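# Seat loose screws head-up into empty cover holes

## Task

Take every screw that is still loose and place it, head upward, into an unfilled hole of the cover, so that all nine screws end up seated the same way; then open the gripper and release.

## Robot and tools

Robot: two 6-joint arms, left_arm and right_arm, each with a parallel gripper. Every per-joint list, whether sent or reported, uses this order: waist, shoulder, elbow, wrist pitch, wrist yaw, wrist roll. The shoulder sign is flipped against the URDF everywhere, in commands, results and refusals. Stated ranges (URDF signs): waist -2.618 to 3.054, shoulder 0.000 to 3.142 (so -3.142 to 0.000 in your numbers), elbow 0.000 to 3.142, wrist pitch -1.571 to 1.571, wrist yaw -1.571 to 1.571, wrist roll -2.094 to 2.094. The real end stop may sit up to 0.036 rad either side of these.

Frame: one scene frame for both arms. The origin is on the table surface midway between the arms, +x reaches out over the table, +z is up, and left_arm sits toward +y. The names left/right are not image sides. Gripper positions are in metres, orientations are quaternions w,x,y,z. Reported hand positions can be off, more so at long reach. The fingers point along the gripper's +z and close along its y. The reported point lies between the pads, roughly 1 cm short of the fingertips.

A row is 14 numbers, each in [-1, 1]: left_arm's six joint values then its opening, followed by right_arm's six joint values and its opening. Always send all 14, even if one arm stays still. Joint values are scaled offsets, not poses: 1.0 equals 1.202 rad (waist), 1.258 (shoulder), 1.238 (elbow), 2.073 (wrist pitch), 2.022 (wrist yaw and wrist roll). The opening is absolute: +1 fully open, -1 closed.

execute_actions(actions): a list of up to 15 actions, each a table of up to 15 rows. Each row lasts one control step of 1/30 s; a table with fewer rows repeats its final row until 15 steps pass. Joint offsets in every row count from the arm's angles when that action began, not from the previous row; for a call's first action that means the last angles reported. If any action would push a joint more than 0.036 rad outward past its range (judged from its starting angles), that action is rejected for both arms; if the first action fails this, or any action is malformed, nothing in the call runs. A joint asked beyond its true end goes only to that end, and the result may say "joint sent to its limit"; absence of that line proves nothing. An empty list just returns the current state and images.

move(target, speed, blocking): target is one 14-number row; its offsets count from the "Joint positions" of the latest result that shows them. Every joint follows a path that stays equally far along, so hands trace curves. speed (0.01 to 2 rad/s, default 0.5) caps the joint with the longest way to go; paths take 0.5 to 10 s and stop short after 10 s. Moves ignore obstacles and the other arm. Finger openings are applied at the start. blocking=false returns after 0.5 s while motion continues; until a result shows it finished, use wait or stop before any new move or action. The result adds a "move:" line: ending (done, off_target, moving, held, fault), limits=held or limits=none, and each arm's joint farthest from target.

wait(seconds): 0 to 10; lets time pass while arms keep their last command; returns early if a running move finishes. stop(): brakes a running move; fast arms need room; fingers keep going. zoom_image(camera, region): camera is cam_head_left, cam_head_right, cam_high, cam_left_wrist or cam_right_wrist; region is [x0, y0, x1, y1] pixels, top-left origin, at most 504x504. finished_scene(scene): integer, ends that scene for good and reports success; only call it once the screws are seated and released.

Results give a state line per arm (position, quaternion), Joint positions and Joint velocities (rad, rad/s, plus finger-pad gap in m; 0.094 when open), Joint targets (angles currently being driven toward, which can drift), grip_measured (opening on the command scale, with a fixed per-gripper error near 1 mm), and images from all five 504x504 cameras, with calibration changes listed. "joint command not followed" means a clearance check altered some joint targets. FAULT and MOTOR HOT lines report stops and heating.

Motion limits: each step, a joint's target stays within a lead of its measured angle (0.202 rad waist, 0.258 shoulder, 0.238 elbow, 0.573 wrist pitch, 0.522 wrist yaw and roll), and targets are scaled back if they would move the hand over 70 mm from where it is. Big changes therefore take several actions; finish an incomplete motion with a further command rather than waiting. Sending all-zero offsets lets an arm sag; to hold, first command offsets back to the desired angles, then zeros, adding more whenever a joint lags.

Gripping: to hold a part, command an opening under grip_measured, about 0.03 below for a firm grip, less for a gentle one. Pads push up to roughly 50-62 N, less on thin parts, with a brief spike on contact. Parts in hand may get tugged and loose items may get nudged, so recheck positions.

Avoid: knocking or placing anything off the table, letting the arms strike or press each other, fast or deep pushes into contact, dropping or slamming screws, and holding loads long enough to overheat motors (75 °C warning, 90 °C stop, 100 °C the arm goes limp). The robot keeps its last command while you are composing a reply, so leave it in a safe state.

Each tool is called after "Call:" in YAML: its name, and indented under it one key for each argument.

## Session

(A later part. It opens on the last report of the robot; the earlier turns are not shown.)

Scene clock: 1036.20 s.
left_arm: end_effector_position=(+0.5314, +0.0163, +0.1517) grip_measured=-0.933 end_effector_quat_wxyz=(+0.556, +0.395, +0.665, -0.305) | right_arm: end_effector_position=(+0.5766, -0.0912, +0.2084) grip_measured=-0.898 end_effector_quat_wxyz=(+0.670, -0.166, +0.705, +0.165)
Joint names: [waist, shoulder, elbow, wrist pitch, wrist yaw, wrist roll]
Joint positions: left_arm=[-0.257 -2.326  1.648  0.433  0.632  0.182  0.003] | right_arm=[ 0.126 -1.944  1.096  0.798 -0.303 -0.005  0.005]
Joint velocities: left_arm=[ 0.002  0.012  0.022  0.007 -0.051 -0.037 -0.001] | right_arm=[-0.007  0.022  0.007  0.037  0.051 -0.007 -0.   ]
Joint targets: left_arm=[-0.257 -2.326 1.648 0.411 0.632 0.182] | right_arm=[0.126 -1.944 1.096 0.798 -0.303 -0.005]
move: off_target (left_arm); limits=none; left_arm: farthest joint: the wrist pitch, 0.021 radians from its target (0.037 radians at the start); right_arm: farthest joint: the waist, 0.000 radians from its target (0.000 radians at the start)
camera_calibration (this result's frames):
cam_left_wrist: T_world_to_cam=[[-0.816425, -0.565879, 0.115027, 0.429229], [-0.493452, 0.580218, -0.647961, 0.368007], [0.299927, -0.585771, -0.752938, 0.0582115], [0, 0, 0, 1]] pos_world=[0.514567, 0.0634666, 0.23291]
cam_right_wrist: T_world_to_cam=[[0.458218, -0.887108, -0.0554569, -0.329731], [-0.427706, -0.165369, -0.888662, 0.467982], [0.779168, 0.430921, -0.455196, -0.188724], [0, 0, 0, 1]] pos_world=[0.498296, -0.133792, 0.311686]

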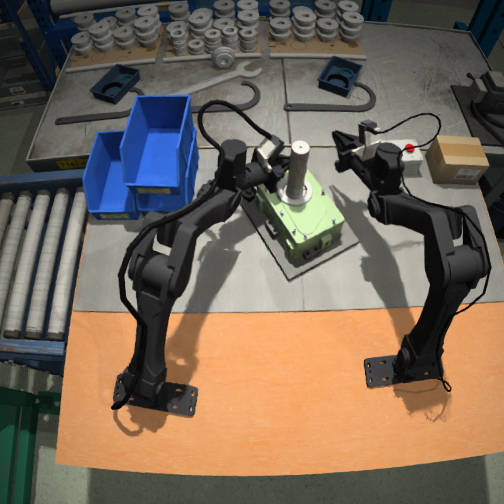

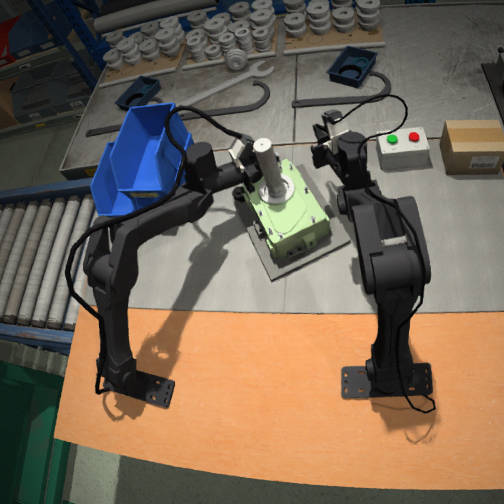

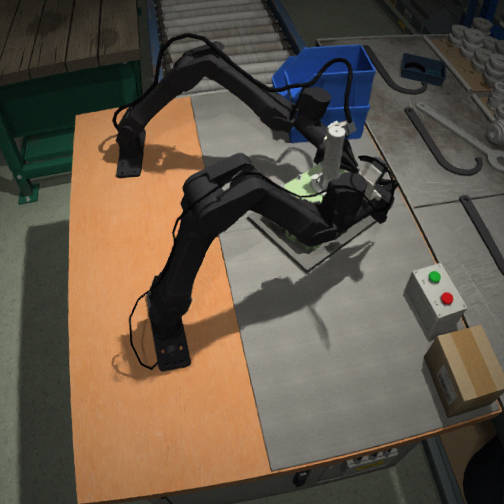

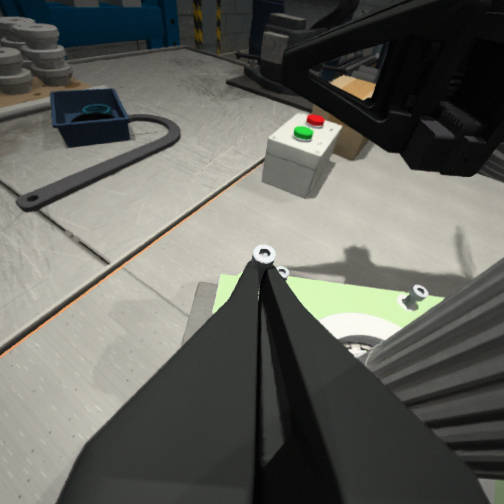

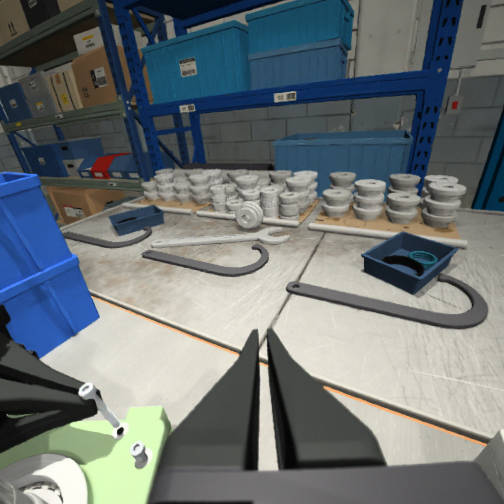

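Call:
move:
  target: [0,0,0,-0.024,0,0,-0.965,0,0,0,0,0,0,-0.9]
  speed: 0.02

Call:
zoom_image:
  camera: "cam_right_wrist"
  region: [60,350,180,470]

Scene clock: 1045.97 s.
left_arm: end_effector_position=(+0.5300, +0.0169, +0.1460) grip_measured=-0.933 end_effector_quat_wxyz=(+0.545, +0.394, +0.673, -0.306) | right_arm: end_effector_position=(+0.5766, -0.0912, +0.2084) grip_measured=-0.898 end_effector_quat_wxyz=(+0.670, -0.166, +0.705, +0.165)
Joint names: [waist, shoulder, elbow, wrist pitch, wrist yaw, wrist roll]
Joint positions: left_arm=[-0.257 -2.326  1.648  0.405  0.632  0.182  0.003] | right_arm=[ 0.126 -1.944  1.096  0.798 -0.303 -0.005  0.005]
Joint velocities: left_arm=[-0.007 -0.012  0.022 -0.037  0.022  0.022  0.001] | right_arm=[-0.012  0.017 -0.022  0.022  0.081  0.007 -0.001]
Joint targets: left_arm=[-0.257 -2.326 1.648 0.383 0.632 0.182] | right_arm=[0.126 -1.944 1.096 0.798 -0.303 -0.005]
move: off_target (left_arm); limits=none; left_arm: farthest joint: the wrist pitch, 0.022 radians from its target (0.049 radians at the start); right_arm: farthest joint: the waist, 0.000 radians from its target (0.000 radians at the start)
camera_calibration (this result's frames):
cam_left_wrist: T_world_to_cam=[[-0.813271, -0.567181, 0.129982, 0.425233], [-0.509885, 0.587002, -0.628844, 0.369038], [0.280369, -0.577697, -0.766589, 0.0668623], [0, 0, 0, 1]] pos_world=[0.515251, 0.0631843, 0.228051]
cam_right_wrist: T_world_to_cam=[[0.458218, -0.887108, -0.0554569, -0.329731], [-0.427706, -0.165369, -0.888662, 0.467982], [0.779168, 0.430921, -0.455196, -0.188724], [0, 0, 0, 1]] pos_world=[0.498296, -0.133792, 0.311686]

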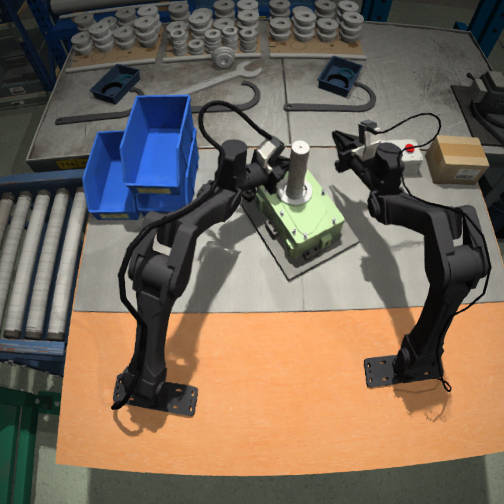

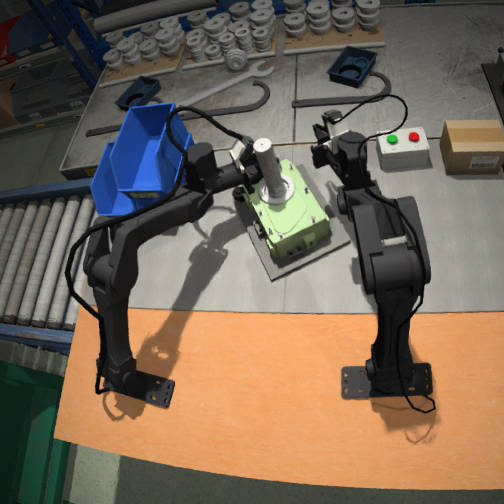

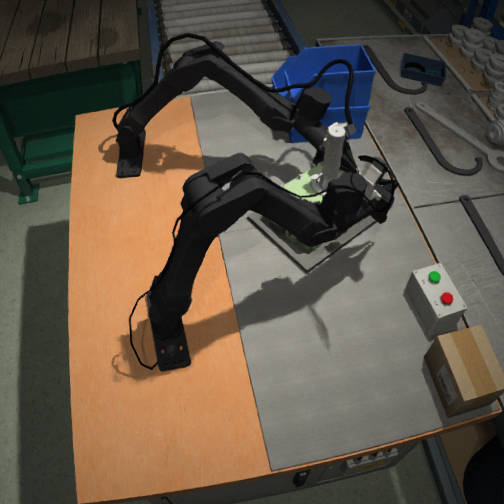

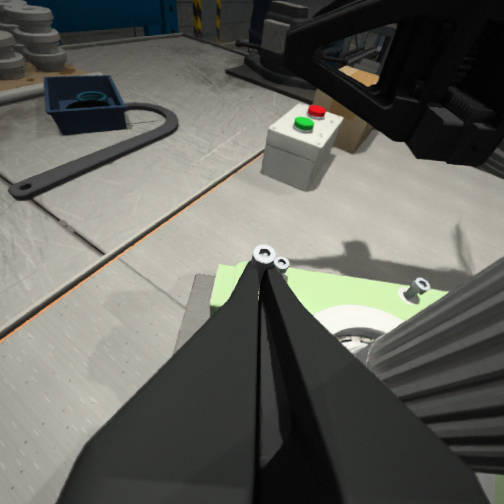

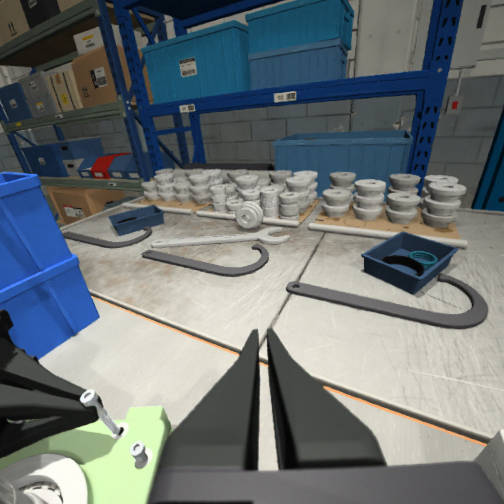

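Region (60, 350, 180, 470) of cam_right_wrist's 504x504 image, scaled by 4.200, with more detail than that image has.

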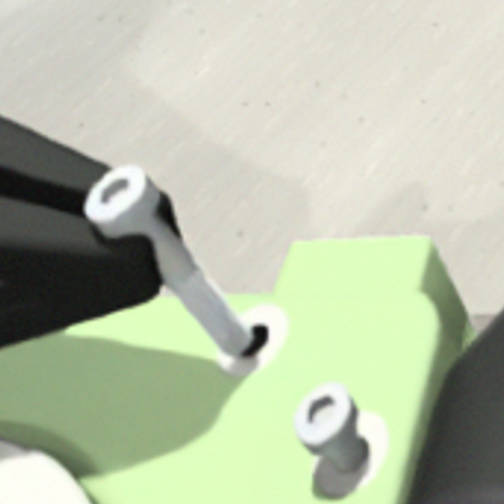

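Radially inside by ~2 mm: shoulder push should fit.

Call:
move:
  target: [0,-0.03,0,-0.008,0,0,-0.965,0,0,0,0,0,0,-0.9]
  speed: 0.012

Call:
zoom_image:
  camera: "cam_right_wrist"
  region: [60,350,180,470]

Scene clock: 1059.10 s.
left_arm: end_effector_position=(+0.5304, +0.0167, +0.1426) grip_measured=-0.933 end_effector_quat_wxyz=(+0.544, +0.394, +0.674, -0.307) | right_arm: end_effector_position=(+0.5766, -0.0912, +0.2084) grip_measured=-0.898 end_effector_quat_wxyz=(+0.670, -0.166, +0.705, +0.165)
Joint names: [waist, shoulder, elbow, wrist pitch, wrist yaw, wrist roll]
Joint positions: left_arm=[-0.257 -2.334  1.648  0.411  0.632  0.182  0.003] | right_arm=[ 0.126 -1.944  1.096  0.798 -0.303 -0.005  0.005]
Joint velocities: left_arm=[ 0.017  0.007 -0.017 -0.007 -0.007 -0.007  0.   ] | right_arm=[-0.022  0.012 -0.017  0.037  0.022  0.037 -0.001]
Joint targets: left_arm=[-0.257 -2.364 1.648 0.389 0.632 0.182] | right_arm=[0.126 -1.944 1.096 0.798 -0.303 -0.005]
move: off_target (left_arm); limits=none; left_arm: farthest joint: the shoulder, 0.030 radians from its target (0.037 radians at the start); right_arm: farthest joint: the waist, 0.000 radians from its target (0.000 radians at the start)
camera_calibration (this result's frames):
cam_left_wrist: T_world_to_cam=[[-0.813041, -0.567276, 0.131003, 0.42567], [-0.510993, 0.587459, -0.627517, 0.367658], [0.279017, -0.577139, -0.767503, 0.0648851], [0, 0, 0, 1]] pos_world=[0.515854, 0.0629355, 0.224747]
cam_right_wrist: T_world_to_cam=[[0.458218, -0.887108, -0.0554569, -0.329731], [-0.427706, -0.165369, -0.888662, 0.467982], [0.779168, 0.430921, -0.455196, -0.188724], [0, 0, 0, 1]] pos_world=[0.498296, -0.133792, 0.311686]

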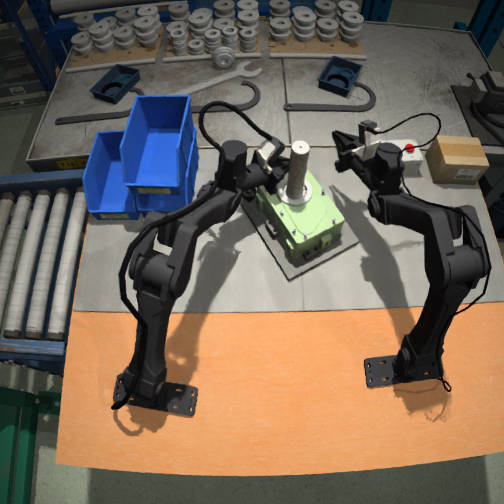

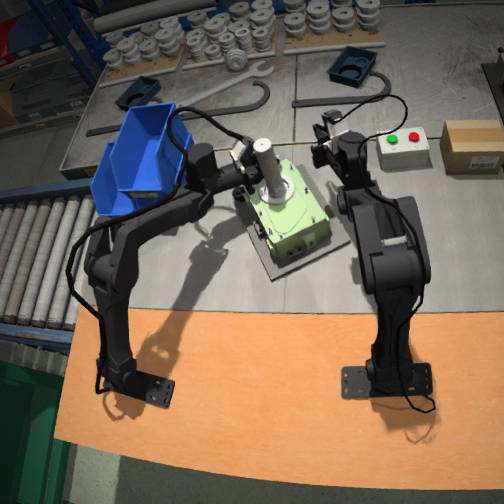

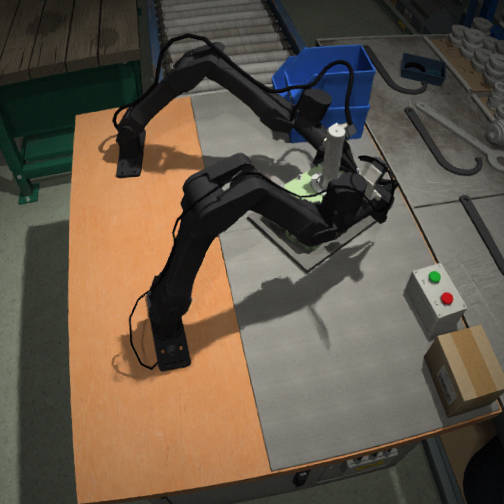

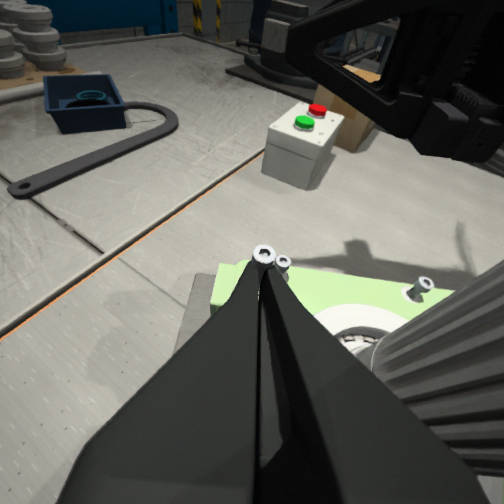

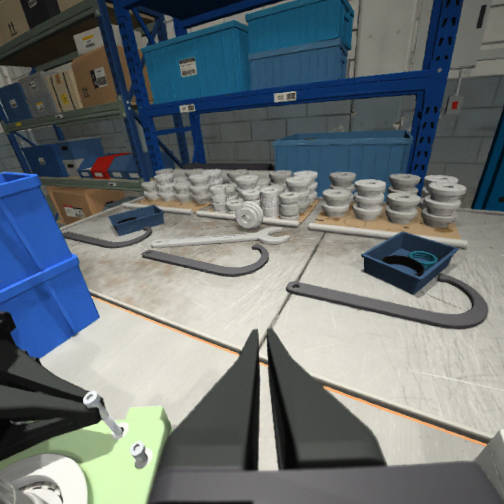

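Region (60, 350, 180, 470) of cam_right_wrist's 504x504 image, scaled by 4.200, with more detail than that image has.

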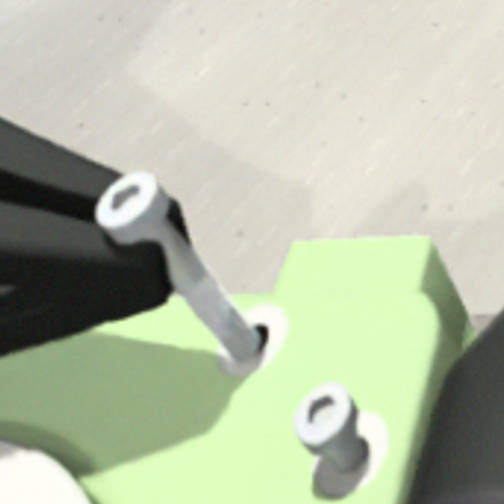

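Needs ~1 mm +x: yaw back while pressed.

Call:
move:
  target: [0,-0.022,0,0,-0.012,0,-0.965,0,0,0,0,0,0,-0.9]
  speed: 0.012

Call:
zoom_image:
  camera: "cam_right_wrist"
  region: [60,350,180,470]

Scene clock: 1067.17 s.
left_arm: end_effector_position=(+0.5328, +0.0179, +0.1432) grip_measured=-0.933 end_effector_quat_wxyz=(+0.548, +0.391, +0.675, -0.301) | right_arm: end_effector_position=(+0.5766, -0.0912, +0.2084) grip_measured=-0.898 end_effector_quat_wxyz=(+0.670, -0.166, +0.705, +0.165)
Joint names: [waist, shoulder, elbow, wrist pitch, wrist yaw, wrist roll]
Joint positions: left_arm=[-0.257 -2.334  1.648  0.416  0.618  0.182  0.003] | right_arm=[ 0.126 -1.944  1.096  0.798 -0.303 -0.005  0.005]
Joint velocities: left_arm=[ 0.007  0.002  0.007  0.051 -0.007 -0.081 -0.001] | right_arm=[-0.012  0.007 -0.002 -0.007  0.007  0.022 -0.001]
Joint targets: left_arm=[-0.257 -2.361 1.648 0.411 0.608 0.182] | right_arm=[0.126 -1.944 1.096 0.798 -0.303 -0.005]
move: off_target (left_arm); limits=none; left_arm: farthest joint: the shoulder, 0.028 radians from its target (0.028 radians at the start); right_arm: farthest joint: the waist, 0.000 radians from its target (0.000 radians at the start)
camera_calibration (this result's frames):
cam_left_wrist: T_world_to_cam=[[-0.806026, -0.578488, 0.12519, 0.425498], [-0.515145, 0.581503, -0.629666, 0.371159], [0.291456, -0.572019, -0.766712, 0.058591], [0, 0, 0, 1]] pos_world=[0.517087, 0.0638308, 0.22536]
cam_right_wrist: T_world_to_cam=[[0.458218, -0.887108, -0.0554569, -0.329731], [-0.427706, -0.165369, -0.888662, 0.467982], [0.779168, 0.430921, -0.455196, -0.188724], [0, 0, 0, 1]] pos_world=[0.498296, -0.133792, 0.311686]

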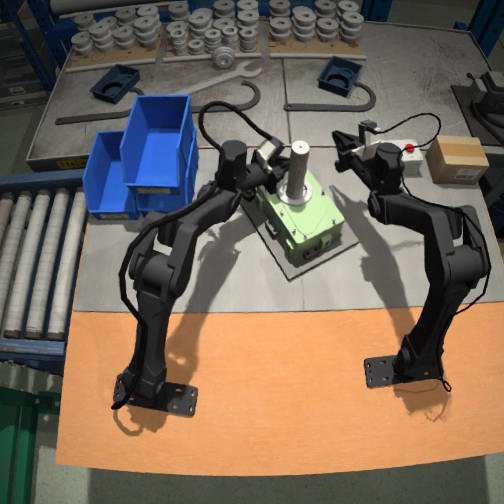

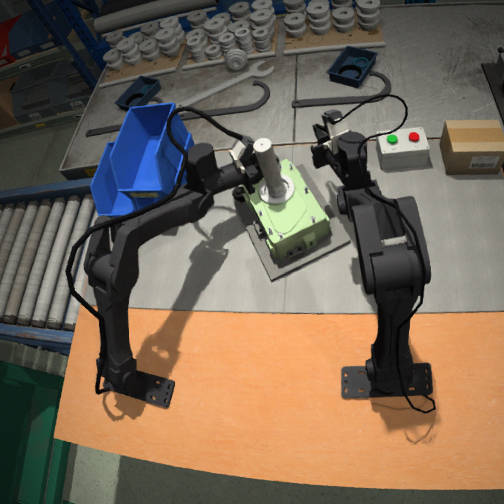

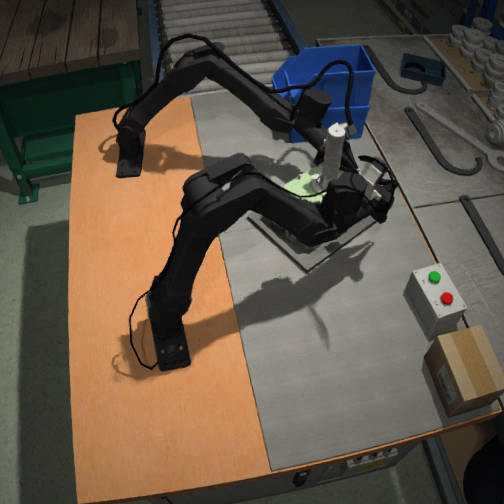

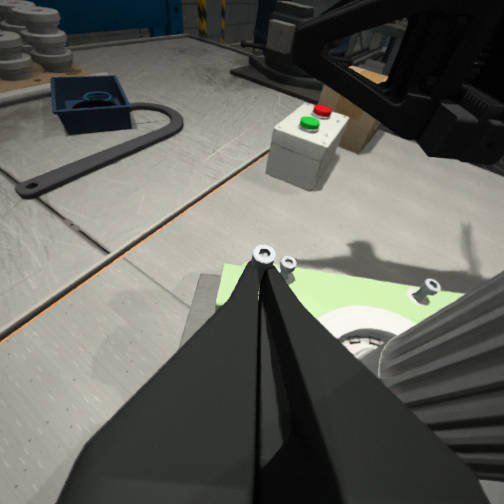

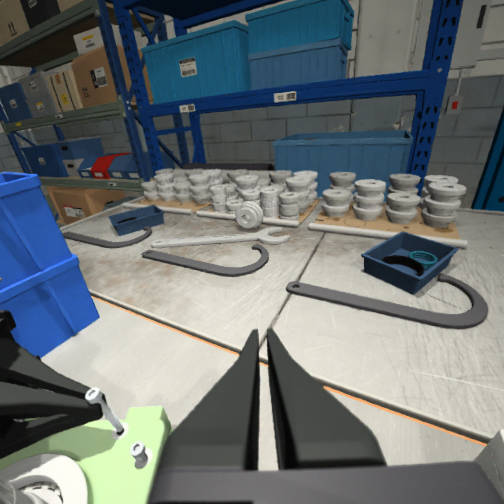

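Region (60, 350, 180, 470) of cam_right_wrist's 504x504 image, scaled by 4.200, with more detail than that image has.

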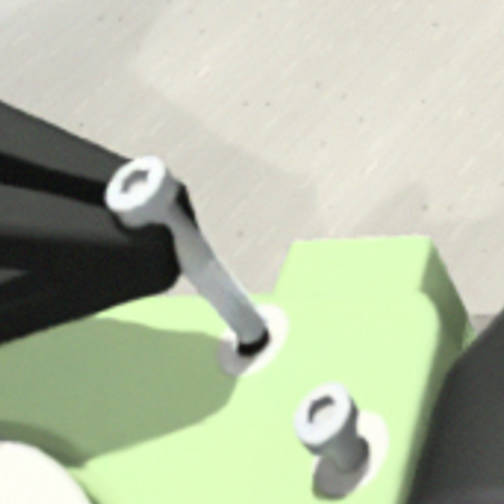

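Call:
move:
  target: [0,0,0,0.011,0.011,0,-0.965,0,0,0,0,0,0,-0.9]
  speed: 0.012

Call:
zoom_image:
  camera: "cam_right_wrist"
  region: [60,350,180,470]

Call:
move:
  target: [0,-0.026,0,0,0,0,-0.965,0,0,0,0,0,0,-0.9]
  speed: 0.012

Call:
zoom_image:
  camera: "cam_right_wrist"
  region: [60,350,180,470]

Scene clock: 1083.73 s.
left_arm: end_effector_position=(+0.5317, +0.0167, +0.1455) grip_measured=-0.933 end_effector_quat_wxyz=(+0.551, +0.394, +0.670, -0.305) | right_arm: end_effector_position=(+0.5766, -0.0912, +0.2084) grip_measured=-0.898 end_effector_quat_wxyz=(+0.670, -0.166, +0.705, +0.165)
Joint names: [waist, shoulder, elbow, wrist pitch, wrist yaw, wrist roll]
Joint positions: left_arm=[-0.257 -2.334  1.648  0.425  0.629  0.182  0.003] | right_arm=[ 0.126 -1.944  1.096  0.798 -0.303 -0.005  0.005]
Joint velocities: left_arm=[ 0.007 -0.007  0.012 -0.022  0.007  0.007 -0.001] | right_arm=[ 0.007 -0.017 -0.002 -0.022  0.081 -0.022  0.   ]
Joint targets: left_arm=[-0.257 -2.334 1.648 0.439 0.641 0.182] | right_arm=[0.126 -1.944 1.096 0.798 -0.303 -0.005]
move: done; limits=none; left_arm: farthest joint: the wrist pitch, 0.014 radians from its target (0.023 radians at the start); right_arm: farthest joint: the waist, 0.000 radians from its target (0.000 radians at the start)
camera_calibration (this result's frames):
cam_left_wrist: T_world_to_cam=[[-0.812902, -0.569373, 0.122494, 0.427528], [-0.504238, 0.582811, -0.63724, 0.368023], [0.291436, -0.57978, -0.760868, 0.059236], [0, 0, 0, 1]] pos_world=[0.515846, 0.0632788, 0.22722]
cam_right_wrist: T_world_to_cam=[[0.458218, -0.887108, -0.0554569, -0.329731], [-0.427706, -0.165369, -0.888662, 0.467982], [0.779168, 0.430921, -0.455196, -0.188724], [0, 0, 0, 1]] pos_world=[0.498296, -0.133792, 0.311686]

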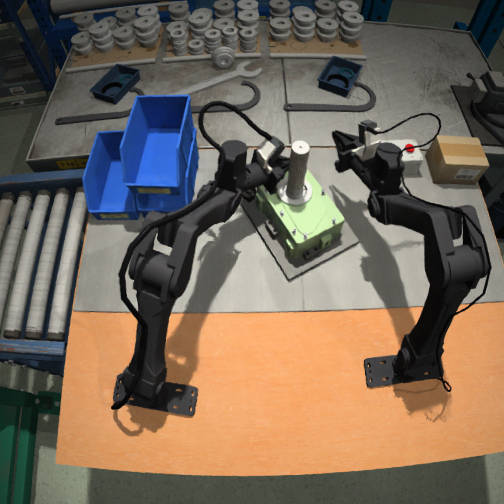

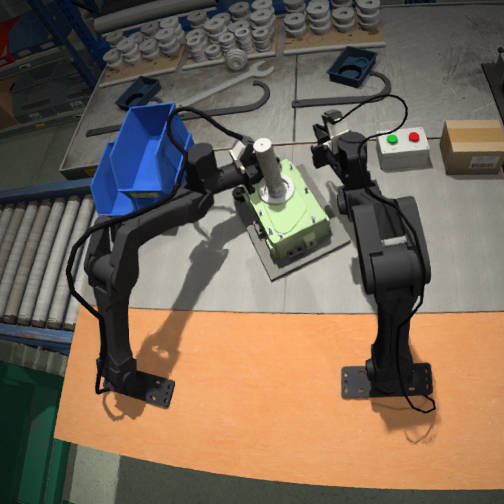

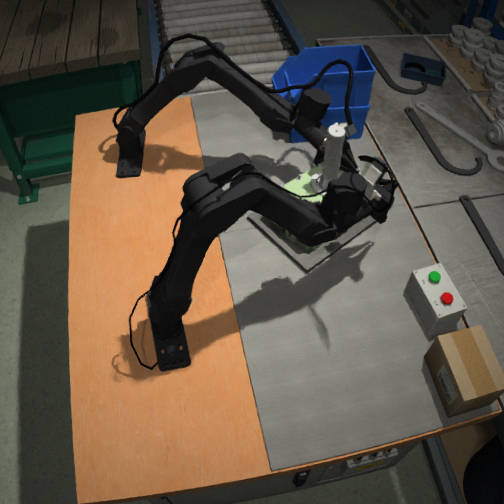

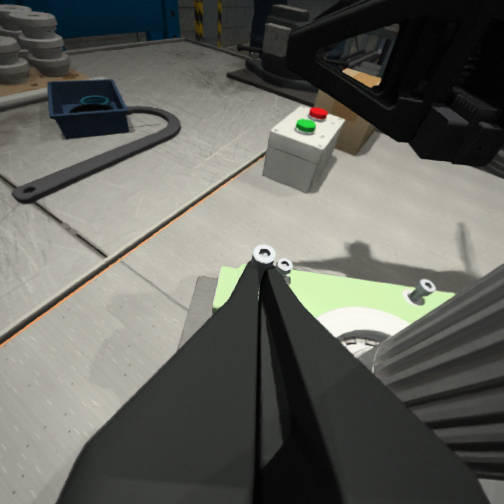

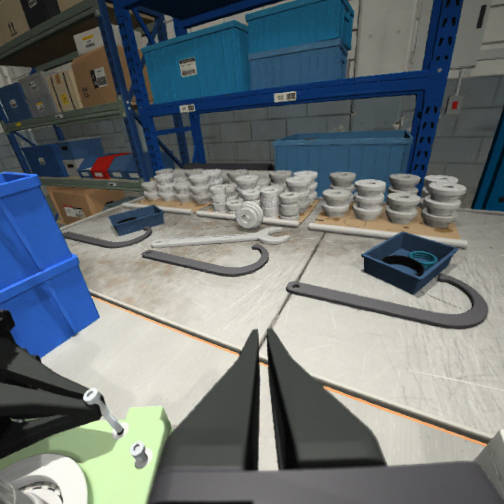

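Region (60, 350, 180, 470) of cam_right_wrist's 504x504 image, scaled by 4.200, with more detail than that image has.

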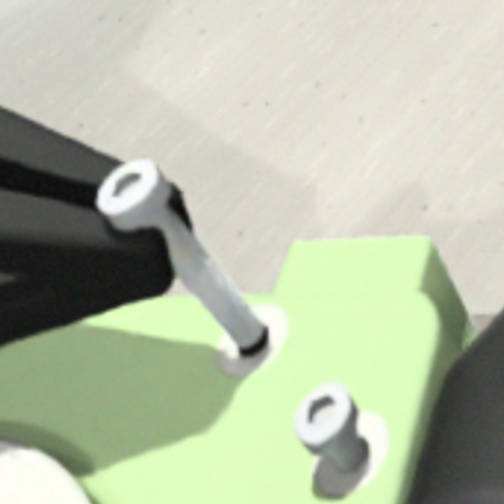

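Scene clock: 1086.67 s.
left_arm: end_effector_position=(+0.5320, +0.0166, +0.1439) grip_measured=-0.933 end_effector_quat_wxyz=(+0.550, +0.394, +0.670, -0.305) | right_arm: end_effector_position=(+0.5766, -0.0912, +0.2084) grip_measured=-0.898 end_effector_quat_wxyz=(+0.670, -0.166, +0.705, +0.165)
Joint names: [waist, shoulder, elbow, wrist pitch, wrist yaw, wrist roll]
Joint positions: left_arm=[-0.257 -2.337  1.648  0.429  0.629  0.182  0.003] | right_arm=[ 0.126 -1.944  1.096  0.798 -0.303 -0.005  0.005]
Joint velocities: left_arm=[ 0.002 -0.012 -0.002  0.066 -0.051  0.037  0.   ] | right_arm=[-0.002  0.002 -0.012  0.051  0.007  0.11   0.   ]
Joint targets: left_arm=[-0.257 -2.366 1.648 0.425 0.629 0.182] | right_arm=[0.126 -1.944 1.096 0.798 -0.303 -0.005]
move: off_target (left_arm); limits=none; left_arm: farthest joint: the shoulder, 0.029 radians from its target (0.033 radians at the start); right_arm: farthest joint: the waist, 0.000 radians from its target (0.000 radians at the start)
camera_calibration (this result's frames):
cam_left_wrist: T_world_to_cam=[[-0.812858, -0.569391, 0.122698, 0.427832], [-0.504462, 0.582904, -0.636978, 0.367255], [0.291168, -0.579669, -0.761055, 0.0580112], [0, 0, 0, 1]] pos_world=[0.516143, 0.0631566, 0.225589]
cam_right_wrist: T_world_to_cam=[[0.458218, -0.887108, -0.0554569, -0.329731], [-0.427706, -0.165369, -0.888662, 0.467982], [0.779168, 0.430921, -0.455196, -0.188724], [0, 0, 0, 1]] pos_world=[0.498296, -0.133792, 0.311686]

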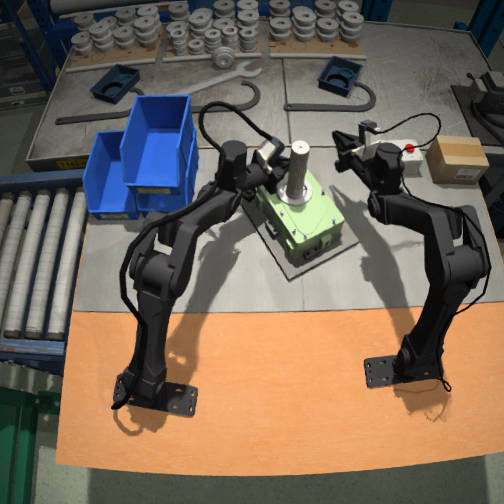

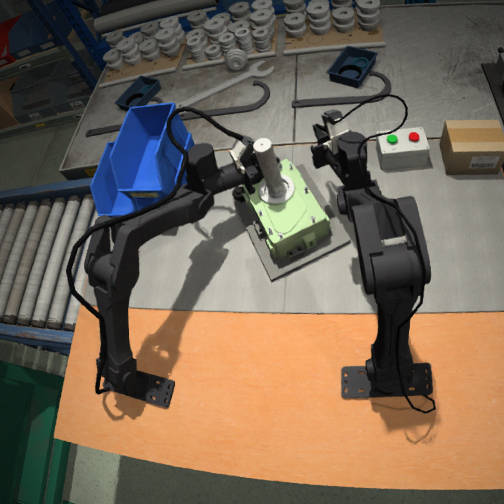

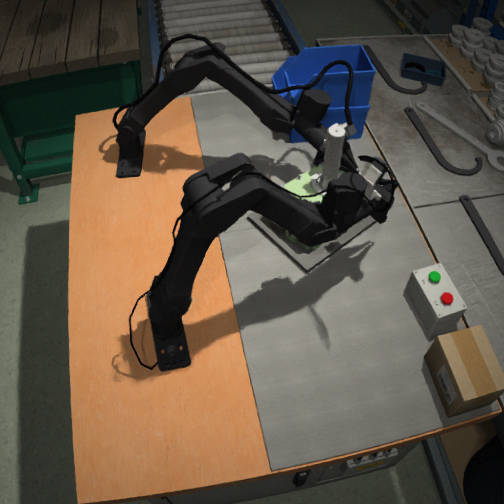

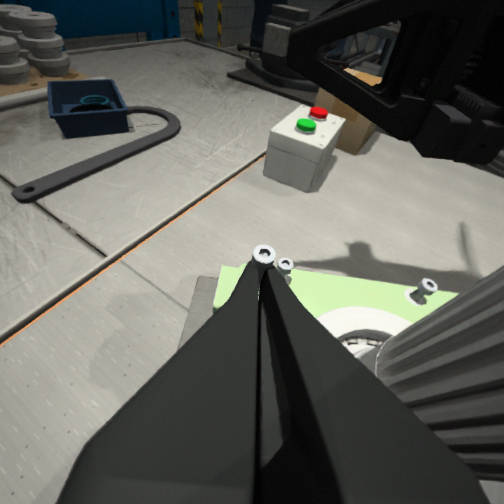

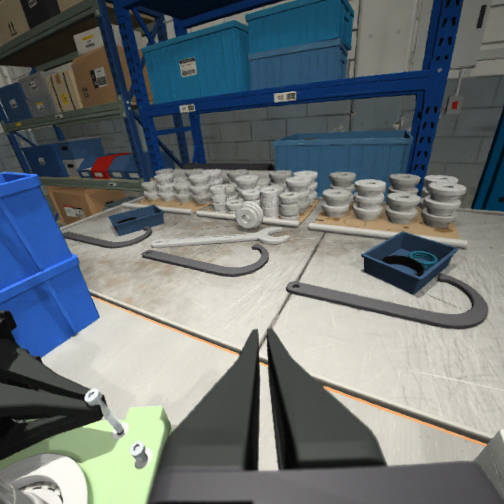

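Region (60, 350, 180, 470) of cam_right_wrist's 504x504 image, scaled by 4.200, with more detail than that image has.

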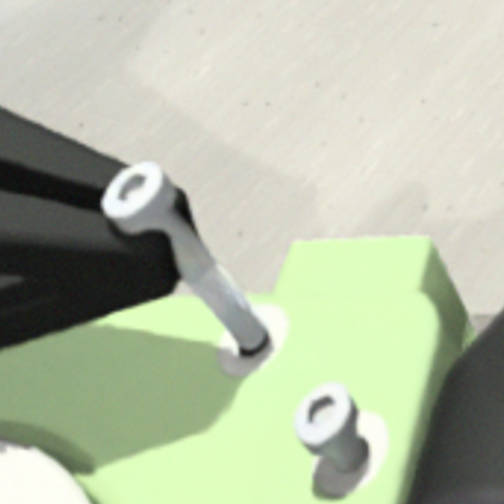

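Call:
move:
  target: [-0.0095,0,0,0.011,0,0,-0.965,0,0,0,0,0,0,-0.9]
  speed: 0.01

Call:
zoom_image:
  camera: "cam_right_wrist"
  region: [60,350,180,470]

Scene clock: 1101.20 s.
left_arm: end_effector_position=(+0.5325, +0.0164, +0.1458) grip_measured=-0.933 end_effector_quat_wxyz=(+0.554, +0.394, +0.667, -0.304) | right_arm: end_effector_position=(+0.5766, -0.0912, +0.2084) grip_measured=-0.898 end_effector_quat_wxyz=(+0.670, -0.166, +0.705, +0.165)
Joint names: [waist, shoulder, elbow, wrist pitch, wrist yaw, wrist roll]
Joint positions: left_arm=[-0.257 -2.337  1.648  0.438  0.629  0.182  0.003] | right_arm=[ 0.126 -1.944  1.096  0.798 -0.303 -0.005  0.005]
Joint velocities: left_arm=[-0.012  0.007 -0.032  0.066  0.007 -0.007  0.001] | right_arm=[ 0.002  0.012 -0.007  0.066 -0.081 -0.037  0.001]
Joint targets: left_arm=[-0.268 -2.337 1.648 0.451 0.629 0.182] | right_arm=[0.126 -1.944 1.096 0.798 -0.303 -0.005]
move: done; limits=none; left_arm: farthest joint: the wrist pitch, 0.014 radians from its target (0.023 radians at the start); right_arm: farthest joint: the waist, 0.000 radians from its target (0.000 radians at the start)
camera_calibration (this result's frames):
cam_left_wrist: T_world_to_cam=[[-0.813918, -0.568954, 0.117599, 0.429168], [-0.498818, 0.580574, -0.643517, 0.36686], [0.297856, -0.58243, -0.756344, 0.0550589], [0, 0, 0, 1]] pos_world=[0.515904, 0.0632549, 0.227254]
cam_right_wrist: T_world_to_cam=[[0.458218, -0.887108, -0.0554569, -0.329731], [-0.427706, -0.165369, -0.888662, 0.467982], [0.779168, 0.430921, -0.455196, -0.188724], [0, 0, 0, 1]] pos_world=[0.498296, -0.133792, 0.311686]

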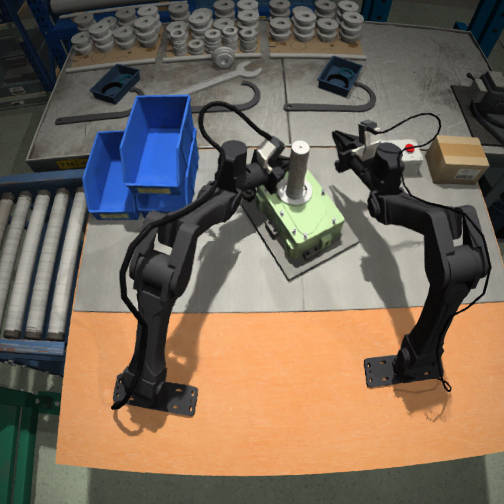

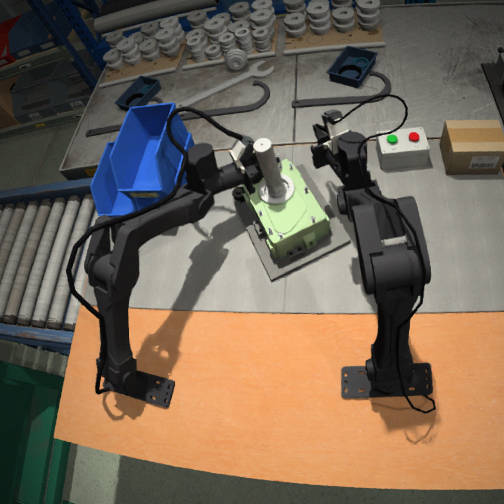

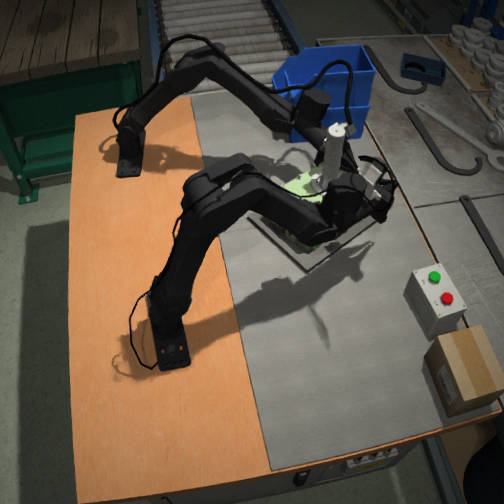

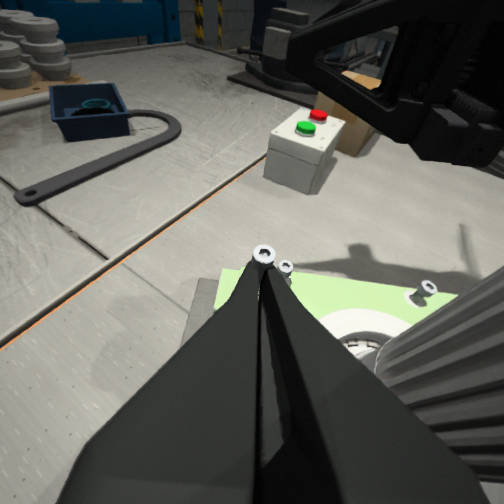

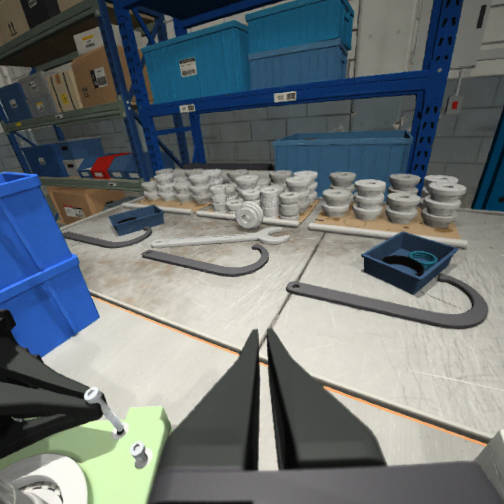

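Region (60, 350, 180, 470) of cam_right_wrist's 504x504 image, scaled by 4.200, with more detail than that image has.

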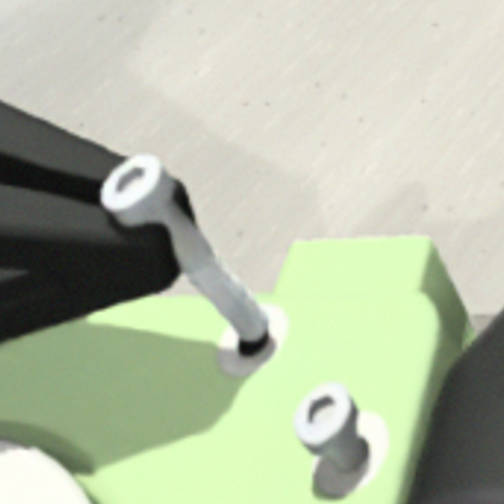

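Call:
zoom_image:
  camera: "cam_head_left"
  region: [220,130,320,220]

Call:
zoom_image:
  camera: "cam_right_wrist"
  region: [0,330,170,504]

Call:
move:
  target: [-0.0125,0,0,0,0,0,-0.965,0,0,0,0,0,0,-0.9]
  speed: 0.01

Call:
zoom_image:
  camera: "cam_right_wrist"
  region: [60,350,180,470]

Region (220, 130, 320, 220) of cam_head_left's 504x504 image, scaled by 5.040, with more detail than that image has; it fills the top 454 rows of this view, and the rest is white.

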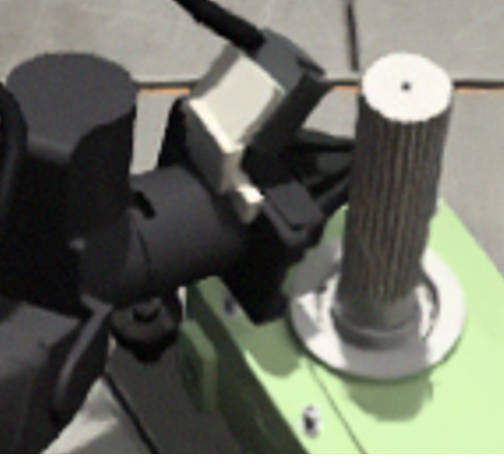

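Region (0, 330, 170, 504) of cam_right_wrist's 504x504 image, scaled by 2.897, with more detail than that image has; it fills the left 492 columns of this view, and the rest is white.

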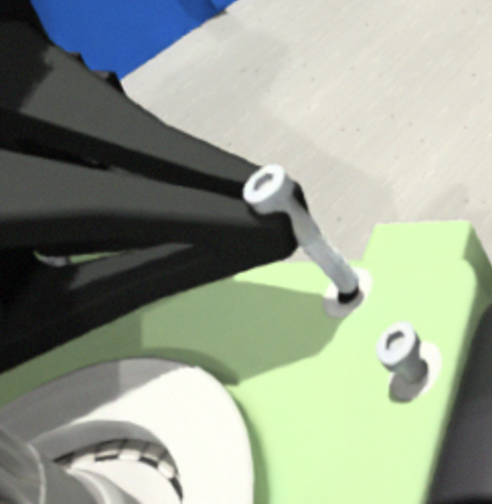

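Scene clock: 1111.23 s.
left_arm: end_effector_position=(+0.5300, +0.0124, +0.1459) grip_measured=-0.933 end_effector_quat_wxyz=(+0.553, +0.397, +0.666, -0.306) | right_arm: end_effector_position=(+0.5766, -0.0912, +0.2084) grip_measured=-0.898 end_effector_quat_wxyz=(+0.670, -0.166, +0.705, +0.165)
Joint names: [waist, shoulder, elbow, wrist pitch, wrist yaw, wrist roll]
Joint positions: left_arm=[-0.264 -2.337  1.648  0.438  0.629  0.182  0.003] | right_arm=[ 0.126 -1.944  1.096  0.798 -0.303 -0.005  0.005]
Joint velocities: left_arm=[ 0.012  0.017 -0.007 -0.066  0.051 -0.007  0.   ] | right_arm=[-0.012  0.007 -0.022 -0.051  0.007 -0.051  0.   ]
Joint targets: left_arm=[-0.272 -2.337 1.648 0.438 0.629 0.182] | right_arm=[0.126 -1.944 1.096 0.798 -0.303 -0.005]
move: done; limits=none; left_arm: farthest joint: the waist, 0.008 radians from its target (0.015 radians at the start); right_arm: farthest joint: the waist, 0.000 radians from its target (0.000 radians at the start)
camera_calibration (this result's frames):
cam_left_wrist: T_world_to_cam=[[-0.818061, -0.563022, 0.117395, 0.427044], [-0.494371, 0.584079, -0.643777, 0.365638], [0.293893, -0.584686, -0.756154, 0.0556294], [0, 0, 0, 1]] pos_world=[0.51376, 0.0593992, 0.227321]
cam_right_wrist: T_world_to_cam=[[0.458218, -0.887108, -0.0554569, -0.329731], [-0.427706, -0.165369, -0.888662, 0.467982], [0.779168, 0.430921, -0.455196, -0.188724], [0, 0, 0, 1]] pos_world=[0.498296, -0.133792, 0.311686]

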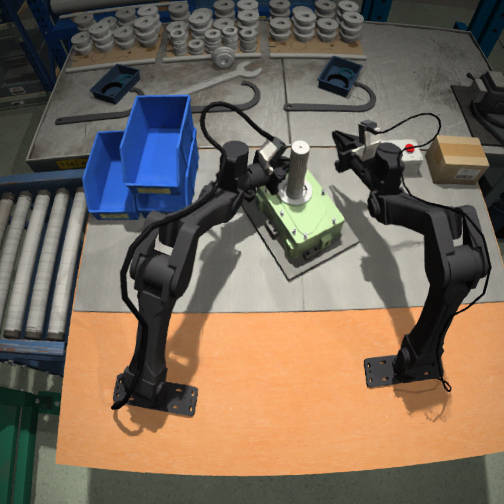

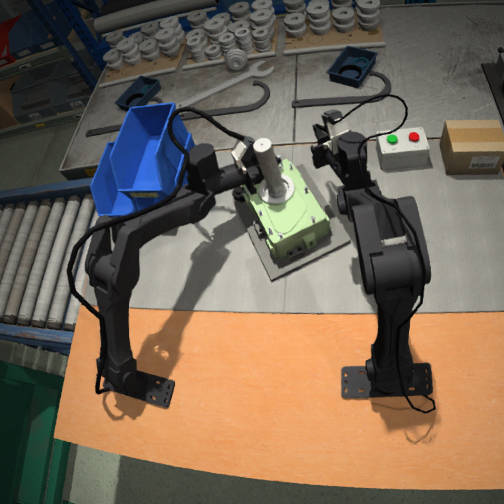

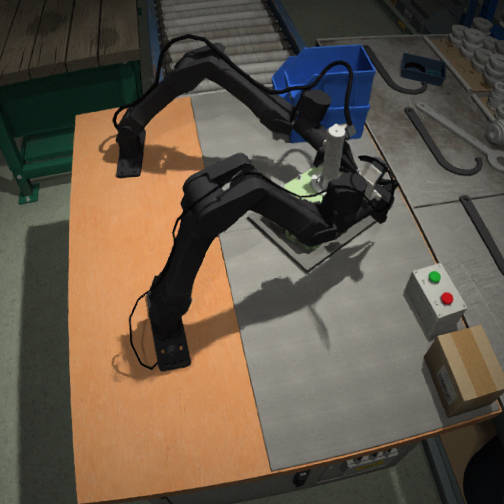

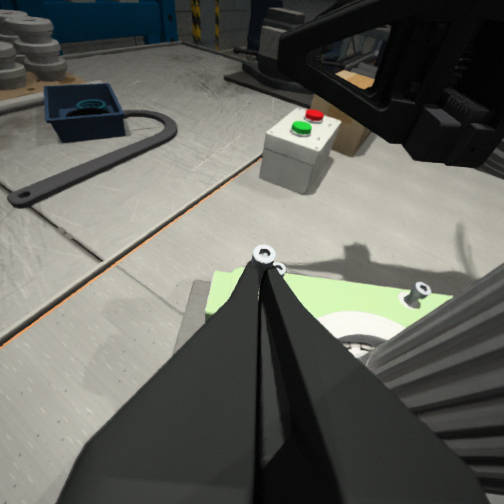

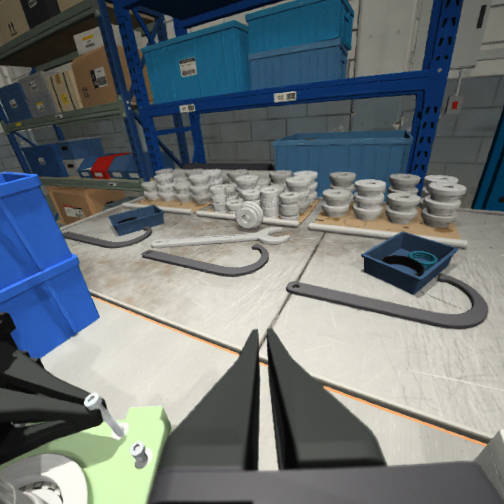

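Region (60, 350, 180, 470) of cam_right_wrist's 504x504 image, scaled by 4.200, with more detail than that image has.

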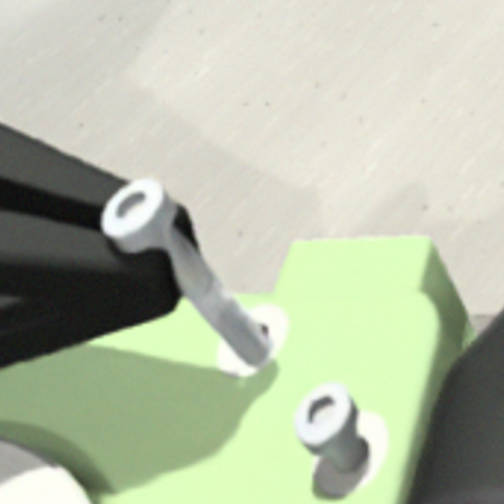

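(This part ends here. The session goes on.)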